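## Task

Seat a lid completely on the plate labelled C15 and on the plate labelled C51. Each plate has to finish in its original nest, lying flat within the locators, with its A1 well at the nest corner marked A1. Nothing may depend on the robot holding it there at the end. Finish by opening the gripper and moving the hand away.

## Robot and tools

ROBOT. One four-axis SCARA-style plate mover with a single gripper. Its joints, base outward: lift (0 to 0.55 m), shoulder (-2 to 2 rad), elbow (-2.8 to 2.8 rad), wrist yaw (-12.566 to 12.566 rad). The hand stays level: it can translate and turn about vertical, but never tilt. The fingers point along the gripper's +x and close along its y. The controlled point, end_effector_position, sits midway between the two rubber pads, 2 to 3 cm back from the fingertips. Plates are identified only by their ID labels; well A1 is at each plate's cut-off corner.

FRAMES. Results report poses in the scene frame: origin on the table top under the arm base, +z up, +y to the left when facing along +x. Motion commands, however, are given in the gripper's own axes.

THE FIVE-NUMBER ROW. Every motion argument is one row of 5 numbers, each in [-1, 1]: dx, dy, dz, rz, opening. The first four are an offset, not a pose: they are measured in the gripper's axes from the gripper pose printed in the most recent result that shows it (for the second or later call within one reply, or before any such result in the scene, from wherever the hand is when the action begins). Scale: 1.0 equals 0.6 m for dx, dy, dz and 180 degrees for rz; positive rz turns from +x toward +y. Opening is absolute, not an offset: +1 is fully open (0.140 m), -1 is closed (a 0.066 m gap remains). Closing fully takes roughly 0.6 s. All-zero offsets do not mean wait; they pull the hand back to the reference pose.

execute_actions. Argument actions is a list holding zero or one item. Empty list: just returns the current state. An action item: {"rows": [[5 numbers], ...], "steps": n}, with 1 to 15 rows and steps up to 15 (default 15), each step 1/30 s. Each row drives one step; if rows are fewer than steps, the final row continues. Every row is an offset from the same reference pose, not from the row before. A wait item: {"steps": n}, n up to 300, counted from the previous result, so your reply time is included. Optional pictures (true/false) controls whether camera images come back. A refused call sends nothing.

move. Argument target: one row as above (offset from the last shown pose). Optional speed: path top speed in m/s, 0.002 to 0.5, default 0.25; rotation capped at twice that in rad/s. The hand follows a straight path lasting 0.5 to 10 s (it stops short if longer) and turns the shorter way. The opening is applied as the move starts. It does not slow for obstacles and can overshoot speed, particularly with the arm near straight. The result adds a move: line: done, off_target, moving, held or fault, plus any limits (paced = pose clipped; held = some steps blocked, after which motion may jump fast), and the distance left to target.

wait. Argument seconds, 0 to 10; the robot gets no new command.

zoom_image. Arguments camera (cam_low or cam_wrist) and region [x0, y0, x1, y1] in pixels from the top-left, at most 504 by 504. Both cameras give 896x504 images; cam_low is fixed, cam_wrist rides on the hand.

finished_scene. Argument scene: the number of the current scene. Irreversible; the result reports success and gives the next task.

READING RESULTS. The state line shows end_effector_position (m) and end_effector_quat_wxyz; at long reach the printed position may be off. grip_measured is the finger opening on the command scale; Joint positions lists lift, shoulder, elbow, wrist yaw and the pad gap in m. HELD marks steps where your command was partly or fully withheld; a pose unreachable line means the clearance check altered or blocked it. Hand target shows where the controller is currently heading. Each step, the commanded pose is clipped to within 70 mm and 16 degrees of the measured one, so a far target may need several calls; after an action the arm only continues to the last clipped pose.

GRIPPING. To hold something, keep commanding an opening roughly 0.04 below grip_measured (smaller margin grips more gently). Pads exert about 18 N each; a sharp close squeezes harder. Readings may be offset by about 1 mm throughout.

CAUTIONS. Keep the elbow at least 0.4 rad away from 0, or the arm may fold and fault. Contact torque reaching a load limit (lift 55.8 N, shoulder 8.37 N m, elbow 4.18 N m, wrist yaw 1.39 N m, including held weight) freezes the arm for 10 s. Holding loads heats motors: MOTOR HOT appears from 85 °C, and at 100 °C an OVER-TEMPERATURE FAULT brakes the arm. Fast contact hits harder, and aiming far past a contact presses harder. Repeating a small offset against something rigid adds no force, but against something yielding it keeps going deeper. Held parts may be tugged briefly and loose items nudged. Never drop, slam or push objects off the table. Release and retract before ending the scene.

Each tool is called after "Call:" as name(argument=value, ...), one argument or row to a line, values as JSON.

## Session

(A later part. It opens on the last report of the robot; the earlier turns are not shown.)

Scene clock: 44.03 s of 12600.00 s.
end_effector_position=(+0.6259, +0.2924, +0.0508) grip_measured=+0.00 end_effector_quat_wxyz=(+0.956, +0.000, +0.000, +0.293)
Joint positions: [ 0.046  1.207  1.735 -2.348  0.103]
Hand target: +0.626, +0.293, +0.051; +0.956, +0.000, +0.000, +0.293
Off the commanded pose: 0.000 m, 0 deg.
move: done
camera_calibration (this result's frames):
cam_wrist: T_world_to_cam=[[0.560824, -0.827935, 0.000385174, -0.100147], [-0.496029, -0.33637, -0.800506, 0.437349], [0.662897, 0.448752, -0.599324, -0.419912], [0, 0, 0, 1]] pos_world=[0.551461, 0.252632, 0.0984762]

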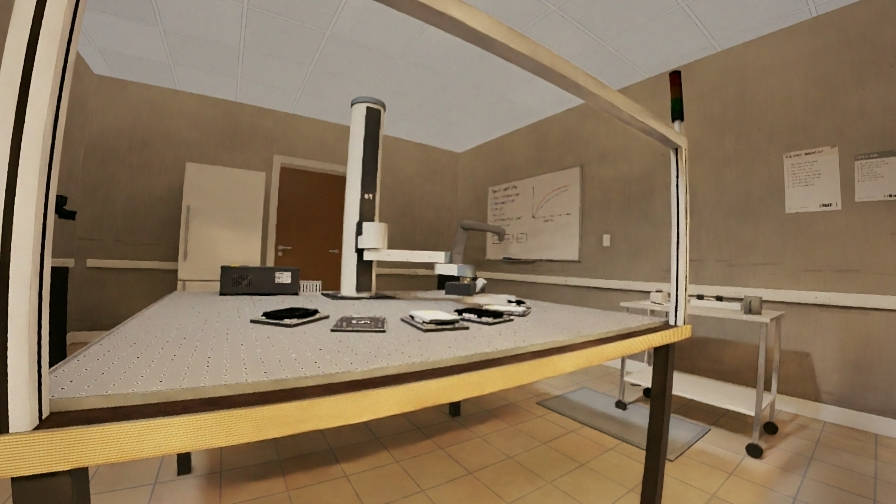

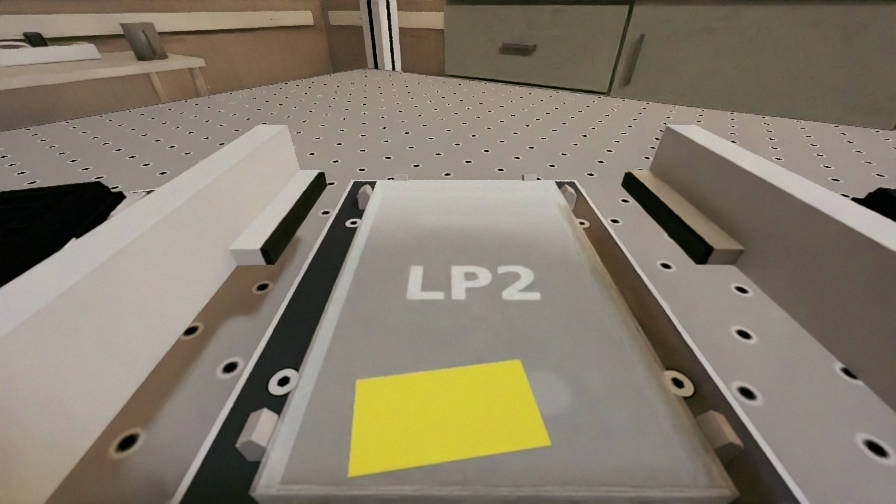

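Call:
move(
  target=[0.0007,0.0005,-0.037,-0.0015,-0.2],
  speed=0.03,
)

Call:
move(
  target=[0,0,0,0,-0.52],
)

Call:
move(
  target=[0,0,0.05,0,-0.52],
  speed=0.05,
)

Call:
move(
  target=[-0.707,-0.8345,-0.005,-0.437,-0.52],
  speed=0.3,
)

Scene clock: 51.37 s of 12600.00 s.
end_effector_position=(+0.6261, +0.2928, +0.0286) grip_measured=-0.20 end_effector_quat_wxyz=(+0.957, +0.000, +0.000, +0.290)
Joint positions: [ 0.024  1.208  1.737 -2.356  0.096]
Hand target: +0.626, +0.293, +0.029; +0.957, +0.000, +0.000, +0.290
Off the commanded pose: 0.000 m, 0 deg.
After step 90, 3.37 s passed at rest.
move: done
camera_calibration (this result's frames):
cam_wrist: T_world_to_cam=[[0.55687, -0.8306, 0.000385174, -0.096684], [-0.497627, -0.334002, -0.800506, 0.42008], [0.665029, 0.445586, -0.599324, -0.433978], [0, 0, 0, 1]] pos_world=[0.551492, 0.253377, 0.07622]

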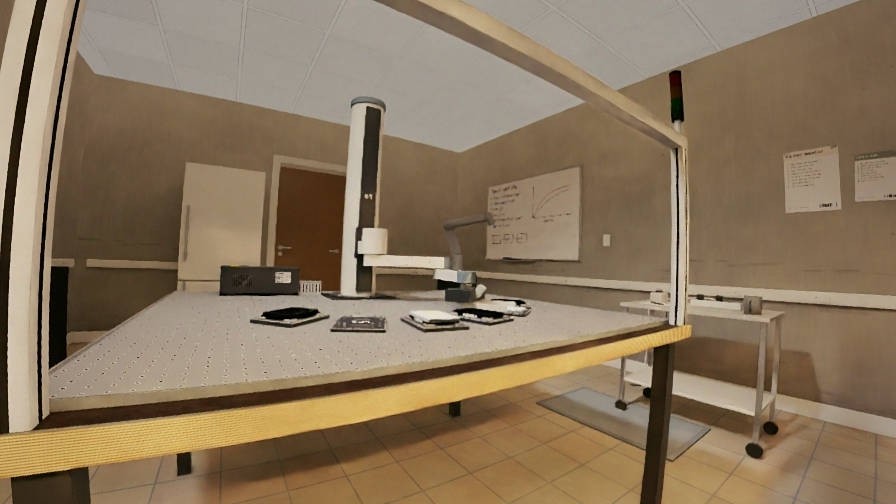

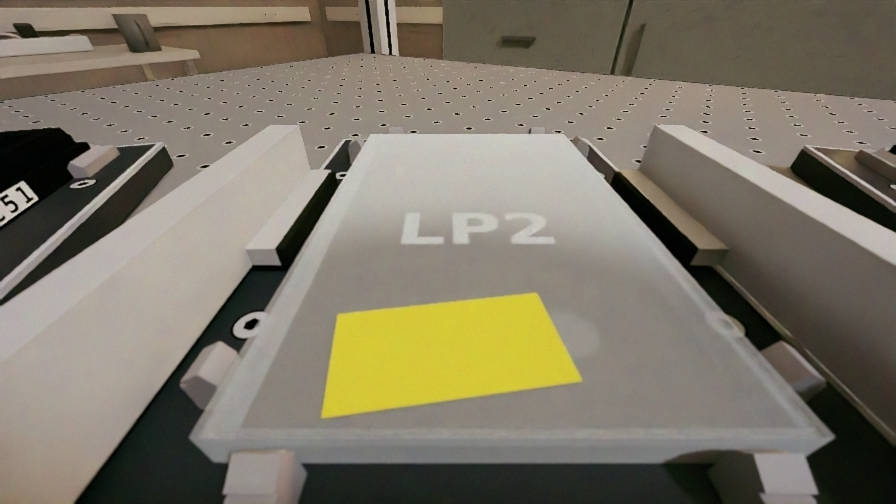

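Scene clock: 51.87 s of 12600.00 s.
end_effector_position=(+0.6261, +0.2927, +0.0286) grip_measured=-0.47 end_effector_quat_wxyz=(+0.957, +0.000, +0.000, +0.290)
Joint positions: [ 0.024  1.208  1.737 -2.356  0.086]
Hand target: +0.626, +0.293, +0.029; +0.957, +0.000, +0.000, +0.290
Off the commanded pose: 0.000 m, 0 deg.
move: done
camera_calibration (this result's frames):
cam_wrist: T_world_to_cam=[[0.556866, -0.830603, 0.000385174, -0.0966857], [-0.497629, -0.333999, -0.800506, 0.420081], [0.665031, 0.445583, -0.599324, -0.433979], [0, 0, 0, 1]] pos_world=[0.551495, 0.253373, 0.07622]

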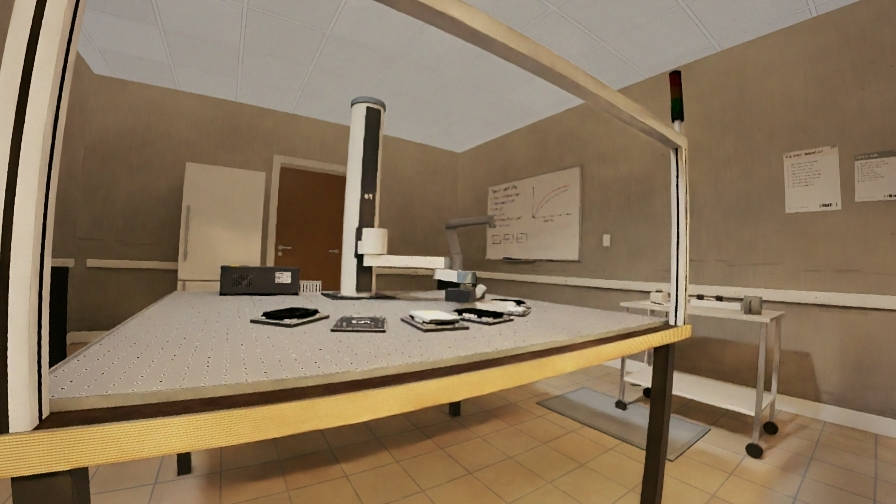

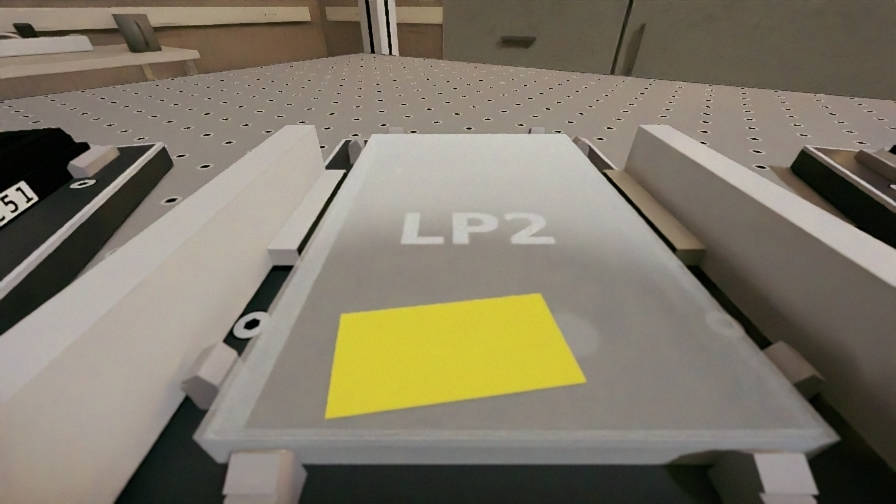

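Scene clock: 52.70 s of 12600.00 s.
end_effector_position=(+0.6261, +0.2928, +0.0586) grip_measured=-0.47 end_effector_quat_wxyz=(+0.957, +0.000, +0.000, +0.290)
Joint positions: [ 0.054  1.208  1.737 -2.356  0.086]
Hand target: +0.626, +0.293, +0.059; +0.957, +0.000, +0.000, +0.290
Off the commanded pose: 0.000 m, 0 deg.
move: done
camera_calibration (this result's frames):
cam_wrist: T_world_to_cam=[[0.556877, -0.830595, 0.000385174, -0.0967026], [-0.497624, -0.334006, -0.800506, 0.444137], [0.665025, 0.445592, -0.599324, -0.41597], [0, 0, 0, 1]] pos_world=[0.551495, 0.253377, 0.106271]

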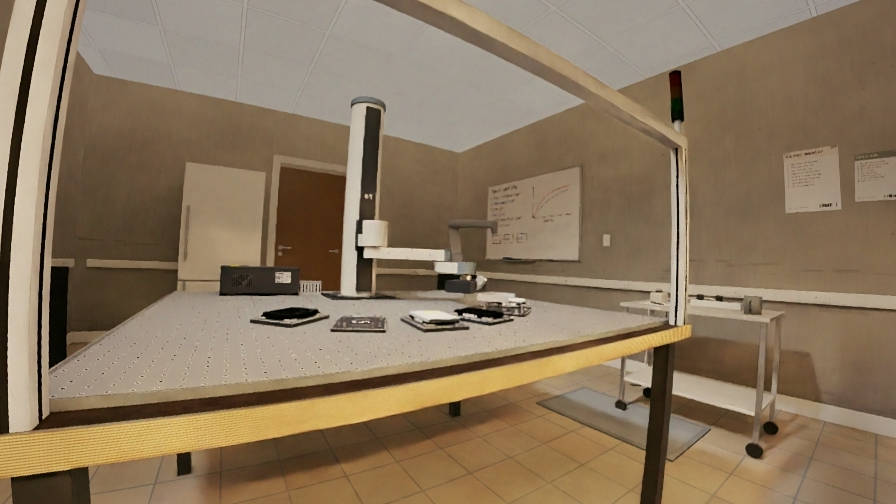

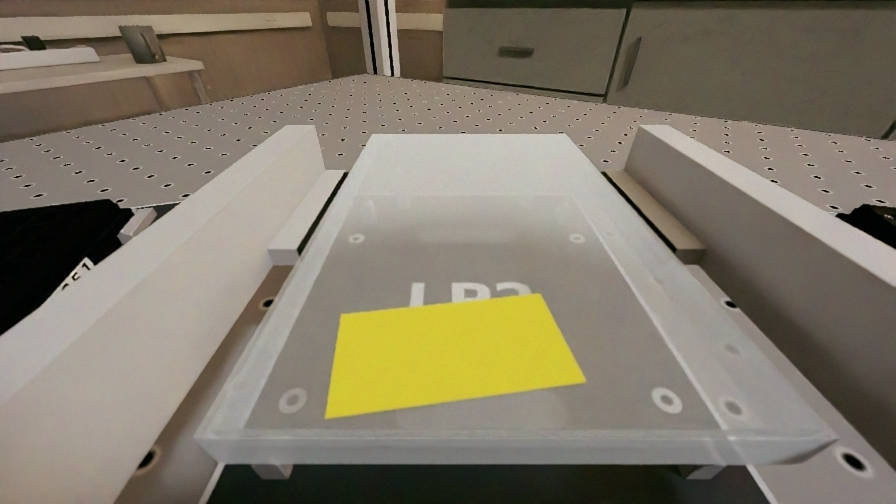

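Scene clock: 55.43 s of 12600.00 s.
end_effector_position=(+0.5520, -0.3594, +0.0557) grip_measured=-0.47 end_effector_quat_wxyz=(+0.924, +0.000, +0.000, -0.382)
Joint positions: [ 0.051 -0.074  1.639 -2.348  0.086]
Hand target: +0.552, -0.359, +0.056; +0.924, +0.000, +0.000, -0.382
Off the commanded pose: 0.000 m, 0 deg.
move: done
camera_calibration (this result's frames):
cam_wrist: T_world_to_cam=[[-0.704925, -0.709281, 0.000385174, 0.142977], [-0.425307, 0.42226, -0.800506, 0.418957], [0.567621, -0.564461, -0.599324, -0.38711], [0, 0, 0, 1]] pos_world=[0.498705, -0.294006, 0.103318]

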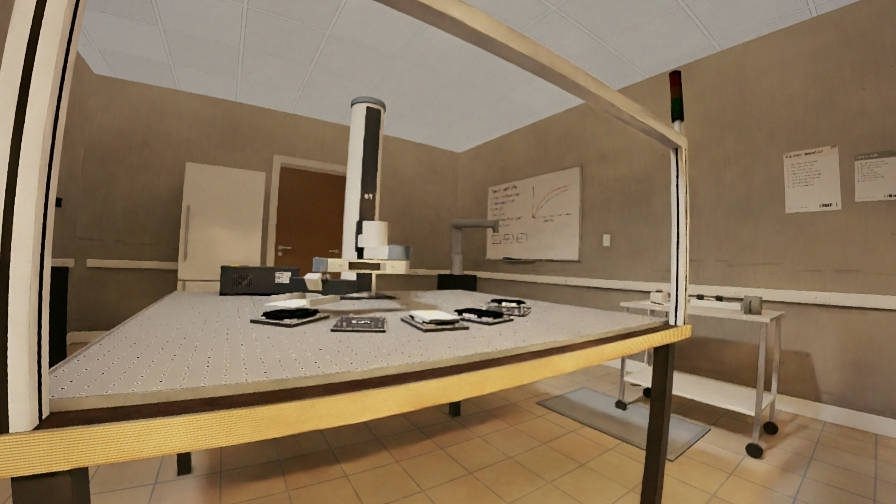

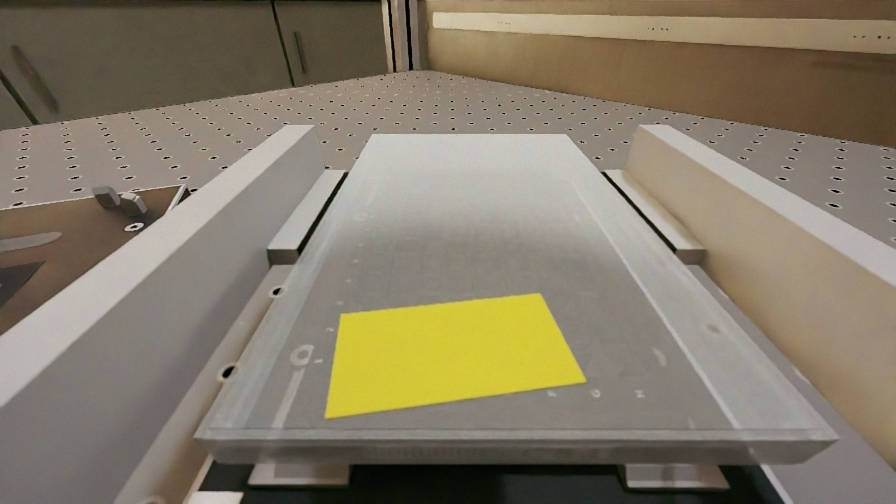

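Call:
move(
  target=[-0.9723,0.871,0,0.536,-0.52],
  speed=0.3,
)

Call:
move(
  target=[0,0,-0.0135,0,-0.52],
  speed=0.02,
)

Scene clock: 61.57 s of 12600.00 s.
end_effector_position=(+0.5072, +0.4227, +0.0557) grip_measured=-0.47 end_effector_quat_wxyz=(+0.900, +0.000, +0.000, +0.435)
Joint positions: [ 0.051  1.544  1.736 -2.379  0.086]
Hand target: +0.507, +0.423, +0.056; +0.900, +0.000, +0.000, +0.435
Off the commanded pose: 0.000 m, 0 deg.
move: done
camera_calibration (this result's frames):
cam_wrist: T_world_to_cam=[[0.784631, -0.619963, 0.000385174, -0.12704], [-0.371317, -0.470439, -0.800506, 0.419605], [0.496466, 0.627959, -0.599324, -0.388126], [0, 0, 0, 1]] pos_world=[0.448177, 0.362366, 0.103332]

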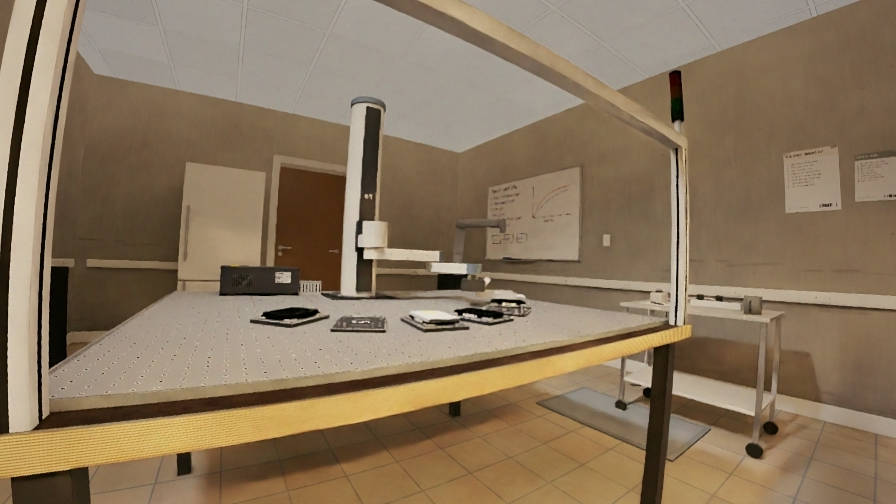

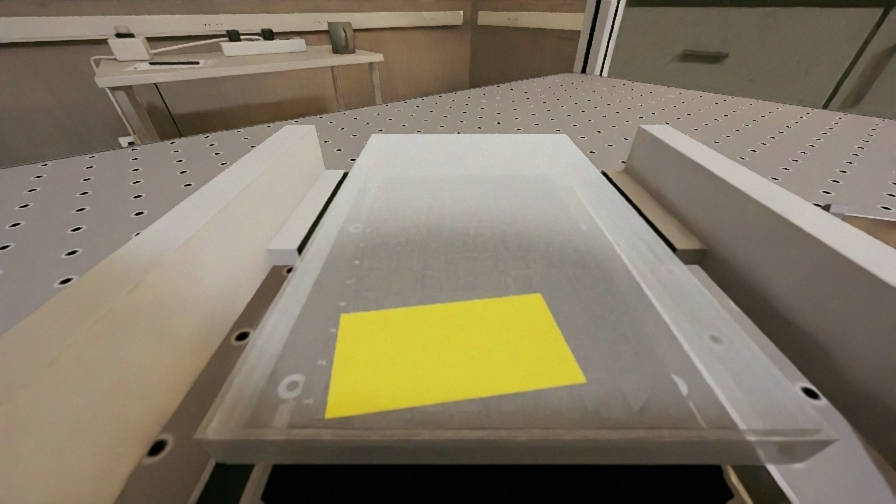

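Scene clock: 62.27 s of 12600.00 s.
end_effector_position=(+0.5072, +0.4227, +0.0476) grip_measured=-0.47 end_effector_quat_wxyz=(+0.900, +0.000, +0.000, +0.435)
Joint positions: [ 0.043  1.544  1.736 -2.379  0.086]
Hand target: +0.507, +0.423, +0.048; +0.900, +0.000, +0.000, +0.435
Off the commanded pose: 0.000 m, 0 deg.
move: done
camera_calibration (this result's frames):
cam_wrist: T_world_to_cam=[[0.784635, -0.619958, 0.000385174, -0.127037], [-0.371314, -0.470442, -0.800506, 0.413093], [0.496461, 0.627962, -0.599324, -0.393], [0, 0, 0, 1]] pos_world=[0.448175, 0.362368, 0.0951981]

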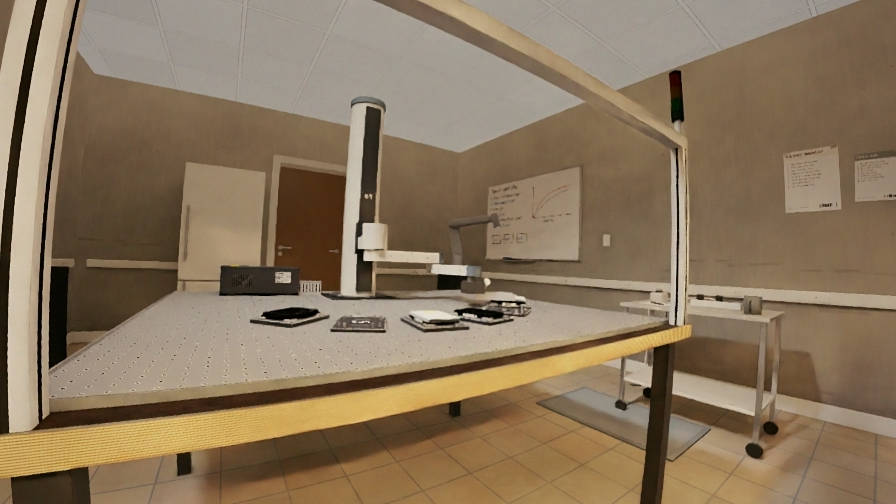

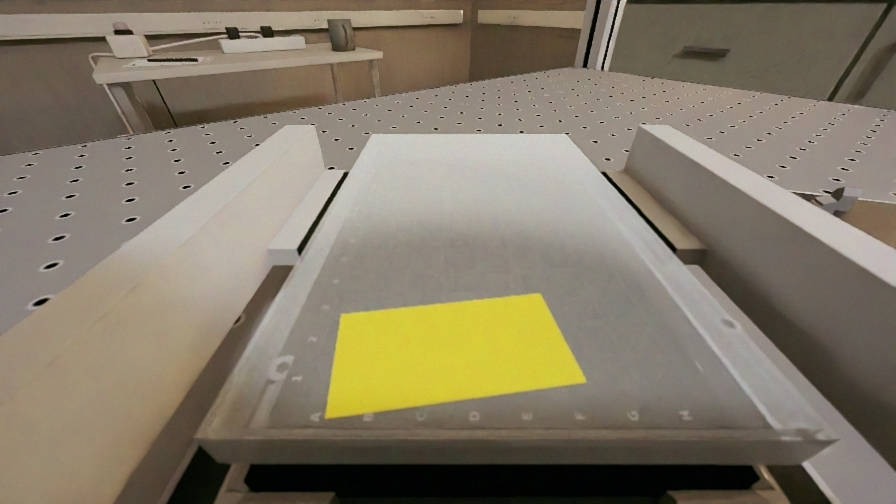

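Call:
move(
  target=[0.0018,0,0,0,-0.52],
  speed=0.01,
)

Call:
move(
  target=[0,0,-0.015,0,-0.52],
  speed=0.006,
)

Call:
move(
  target=[0,0,0,0,0],
)

Call:
move(
  target=[-0.05,0,0.15,0,0],
)

Scene clock: 66.37 s of 12600.00 s.
end_effector_position=(+0.5077, +0.4236, +0.0476) grip_measured=-0.47 end_effector_quat_wxyz=(+0.900, +0.000, +0.000, +0.435)
Joint positions: [ 0.043  1.541  1.742 -2.382  0.086]
Hand target: +0.508, +0.424, +0.048; +0.900, +0.000, +0.000, +0.435
Off the commanded pose: 0.000 m, 0 deg.
After step 90, 0.40 s passed at rest.
move: done
camera_calibration (this result's frames):
cam_wrist: T_world_to_cam=[[0.78484, -0.619699, 0.000385174, -0.127149], [-0.371159, -0.470565, -0.800506, 0.413703], [0.496254, 0.628126, -0.599324, -0.393814], [0, 0, 0, 1]] pos_world=[0.448773, 0.363245, 0.0951981]

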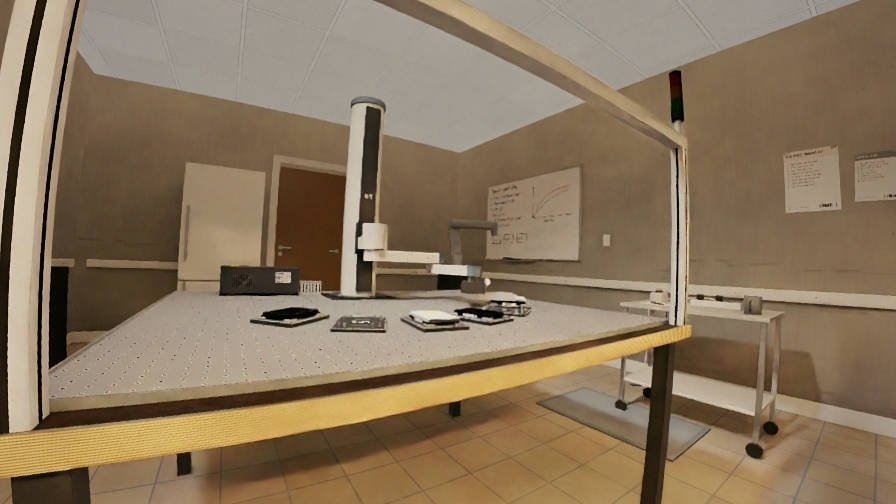

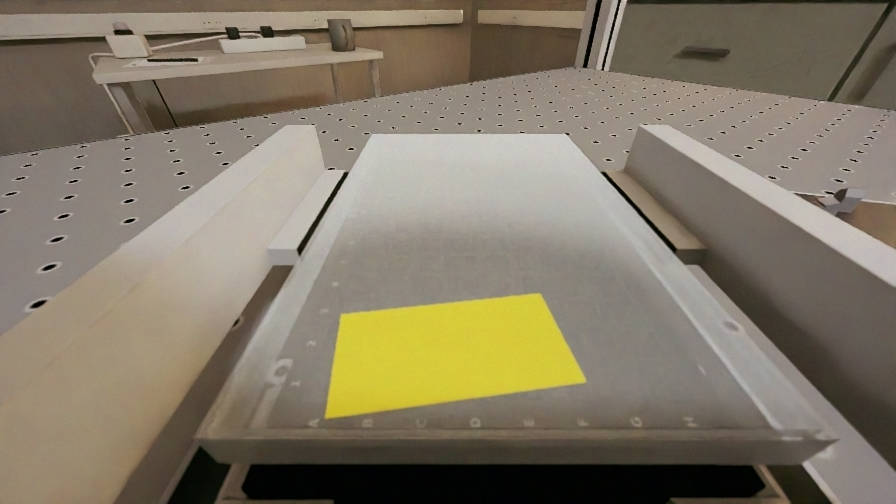

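Scene clock: 68.10 s of 12600.00 s.
end_effector_position=(+0.5077, +0.4236, +0.0390) grip_measured=-0.47 end_effector_quat_wxyz=(+0.900, +0.000, +0.000, +0.436)
Joint positions: [ 0.034  1.541  1.742 -2.382  0.086]
Hand target: +0.508, +0.424, +0.039; +0.900, +0.000, +0.000, +0.435
Off the commanded pose: 0.000 m, 0 deg.
move: done
camera_calibration (this result's frames):
cam_wrist: T_world_to_cam=[[0.784877, -0.619651, 0.000385174, -0.127177], [-0.37113, -0.470587, -0.800506, 0.406873], [0.496216, 0.628156, -0.599324, -0.398907], [0, 0, 0, 1]] pos_world=[0.448765, 0.36324, 0.0866784]

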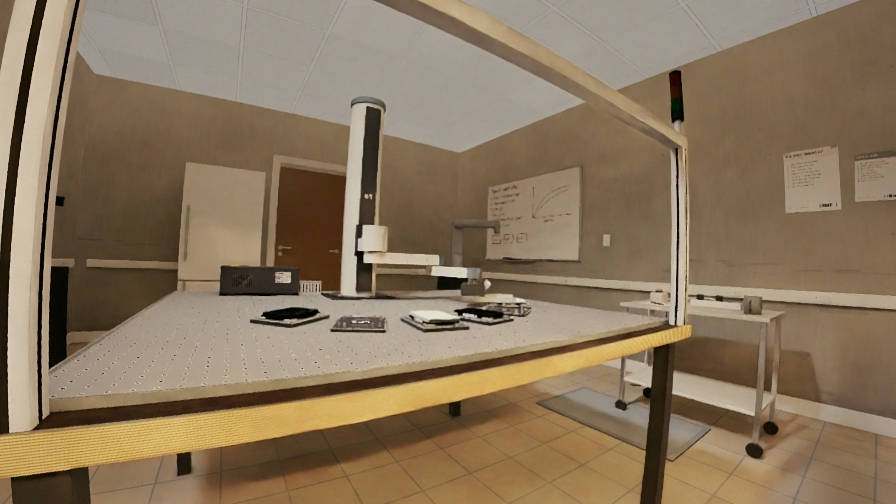

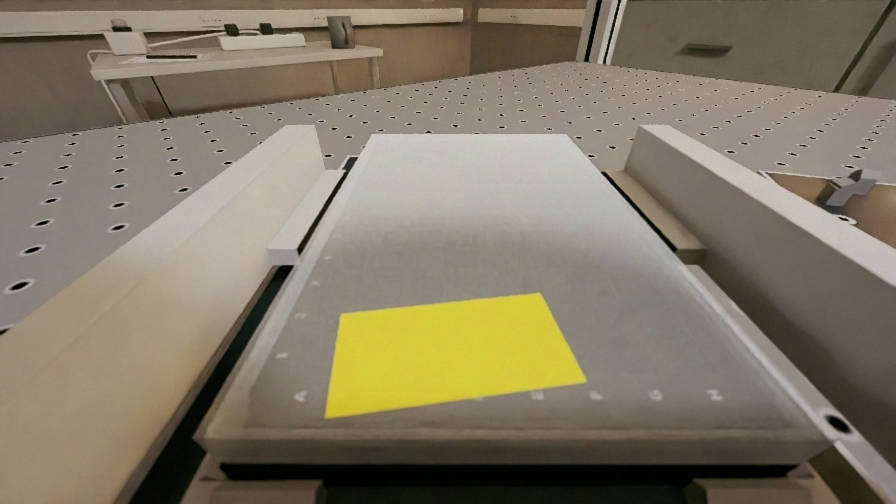

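Scene clock: 68.60 s of 12600.00 s.
end_effector_position=(+0.5077, +0.4236, +0.0391) grip_measured=+0.00 end_effector_quat_wxyz=(+0.900, +0.000, +0.000, +0.436)
Joint positions: [ 0.034  1.541  1.742 -2.382  0.103]
Hand target: +0.508, +0.424, +0.039; +0.900, +0.000, +0.000, +0.436
Off the commanded pose: 0.000 m, 0 deg.
move: done
camera_calibration (this result's frames):
cam_wrist: T_world_to_cam=[[0.784882, -0.619645, 0.000385174, -0.127181], [-0.371126, -0.47059, -0.800506, 0.406917], [0.496211, 0.62816, -0.599324, -0.398873], [0, 0, 0, 1]] pos_world=[0.448765, 0.36324, 0.0867343]

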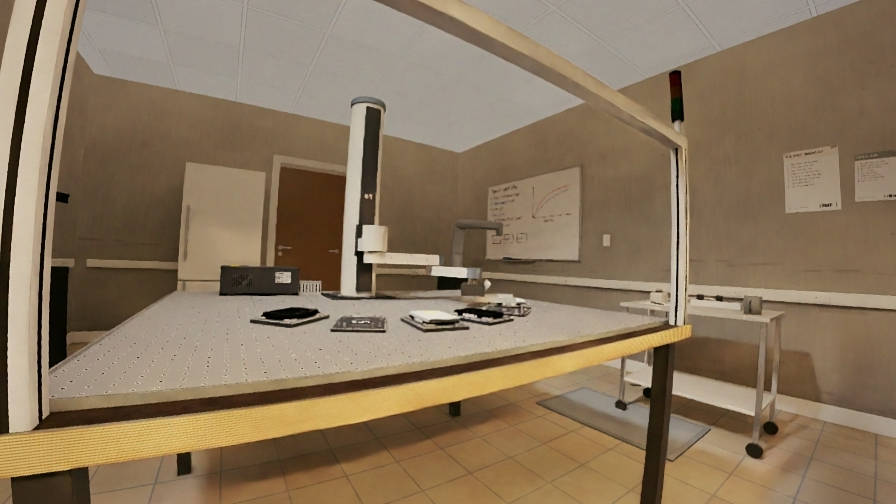

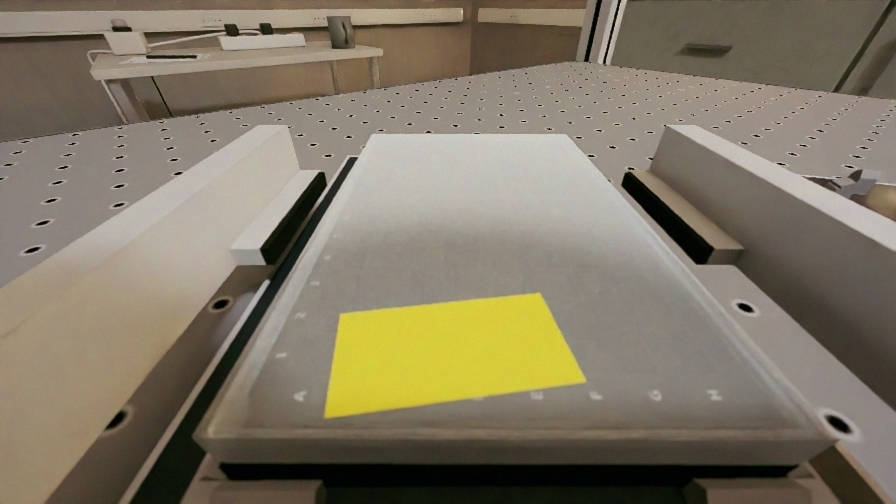

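Scene clock: 69.37 s of 12600.00 s.
end_effector_position=(+0.4892, +0.4000, +0.1292) grip_measured=+0.00 end_effector_quat_wxyz=(+0.900, +0.000, +0.000, +0.435)
Joint positions: [ 0.124  1.616  1.57  -2.285  0.103]
Hand target: +0.489, +0.400, +0.129; +0.900, +0.000, +0.000, +0.436
Off the commanded pose: 0.000 m, 0 deg.
move: done
camera_calibration (this result's frames):
cam_wrist: T_world_to_cam=[[0.784667, -0.619918, 0.000385174, -0.127043], [-0.37129, -0.470461, -0.800506, 0.461047], [0.496429, 0.627987, -0.599324, -0.32091], [0, 0, 0, 1]] pos_world=[0.430178, 0.339675, 0.176791]

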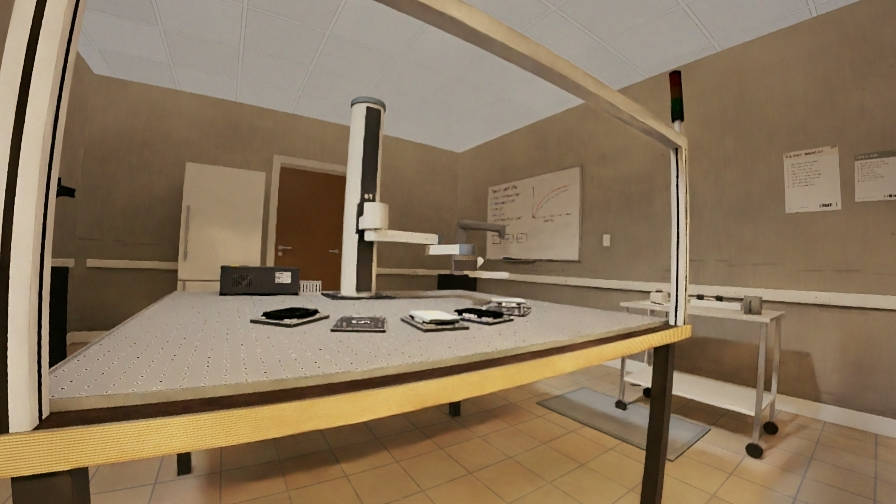

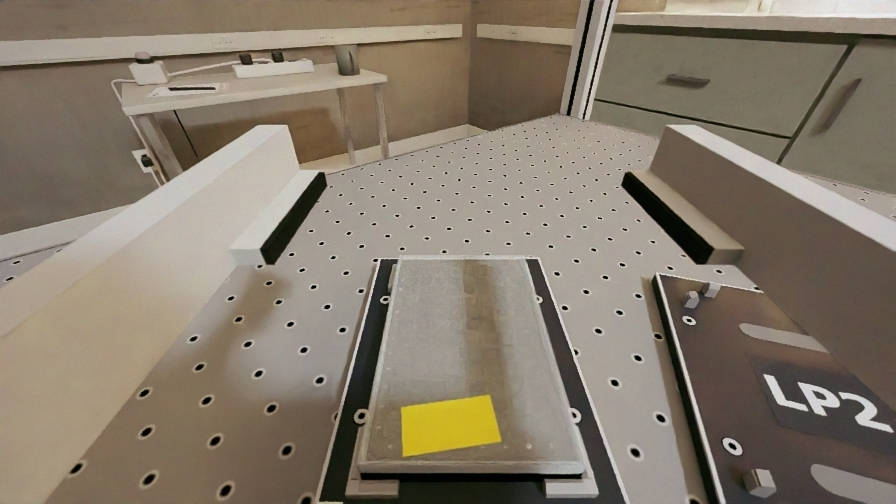

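Call:
finished_scene(
  scene=2,
)

The scene is finished: the task was done.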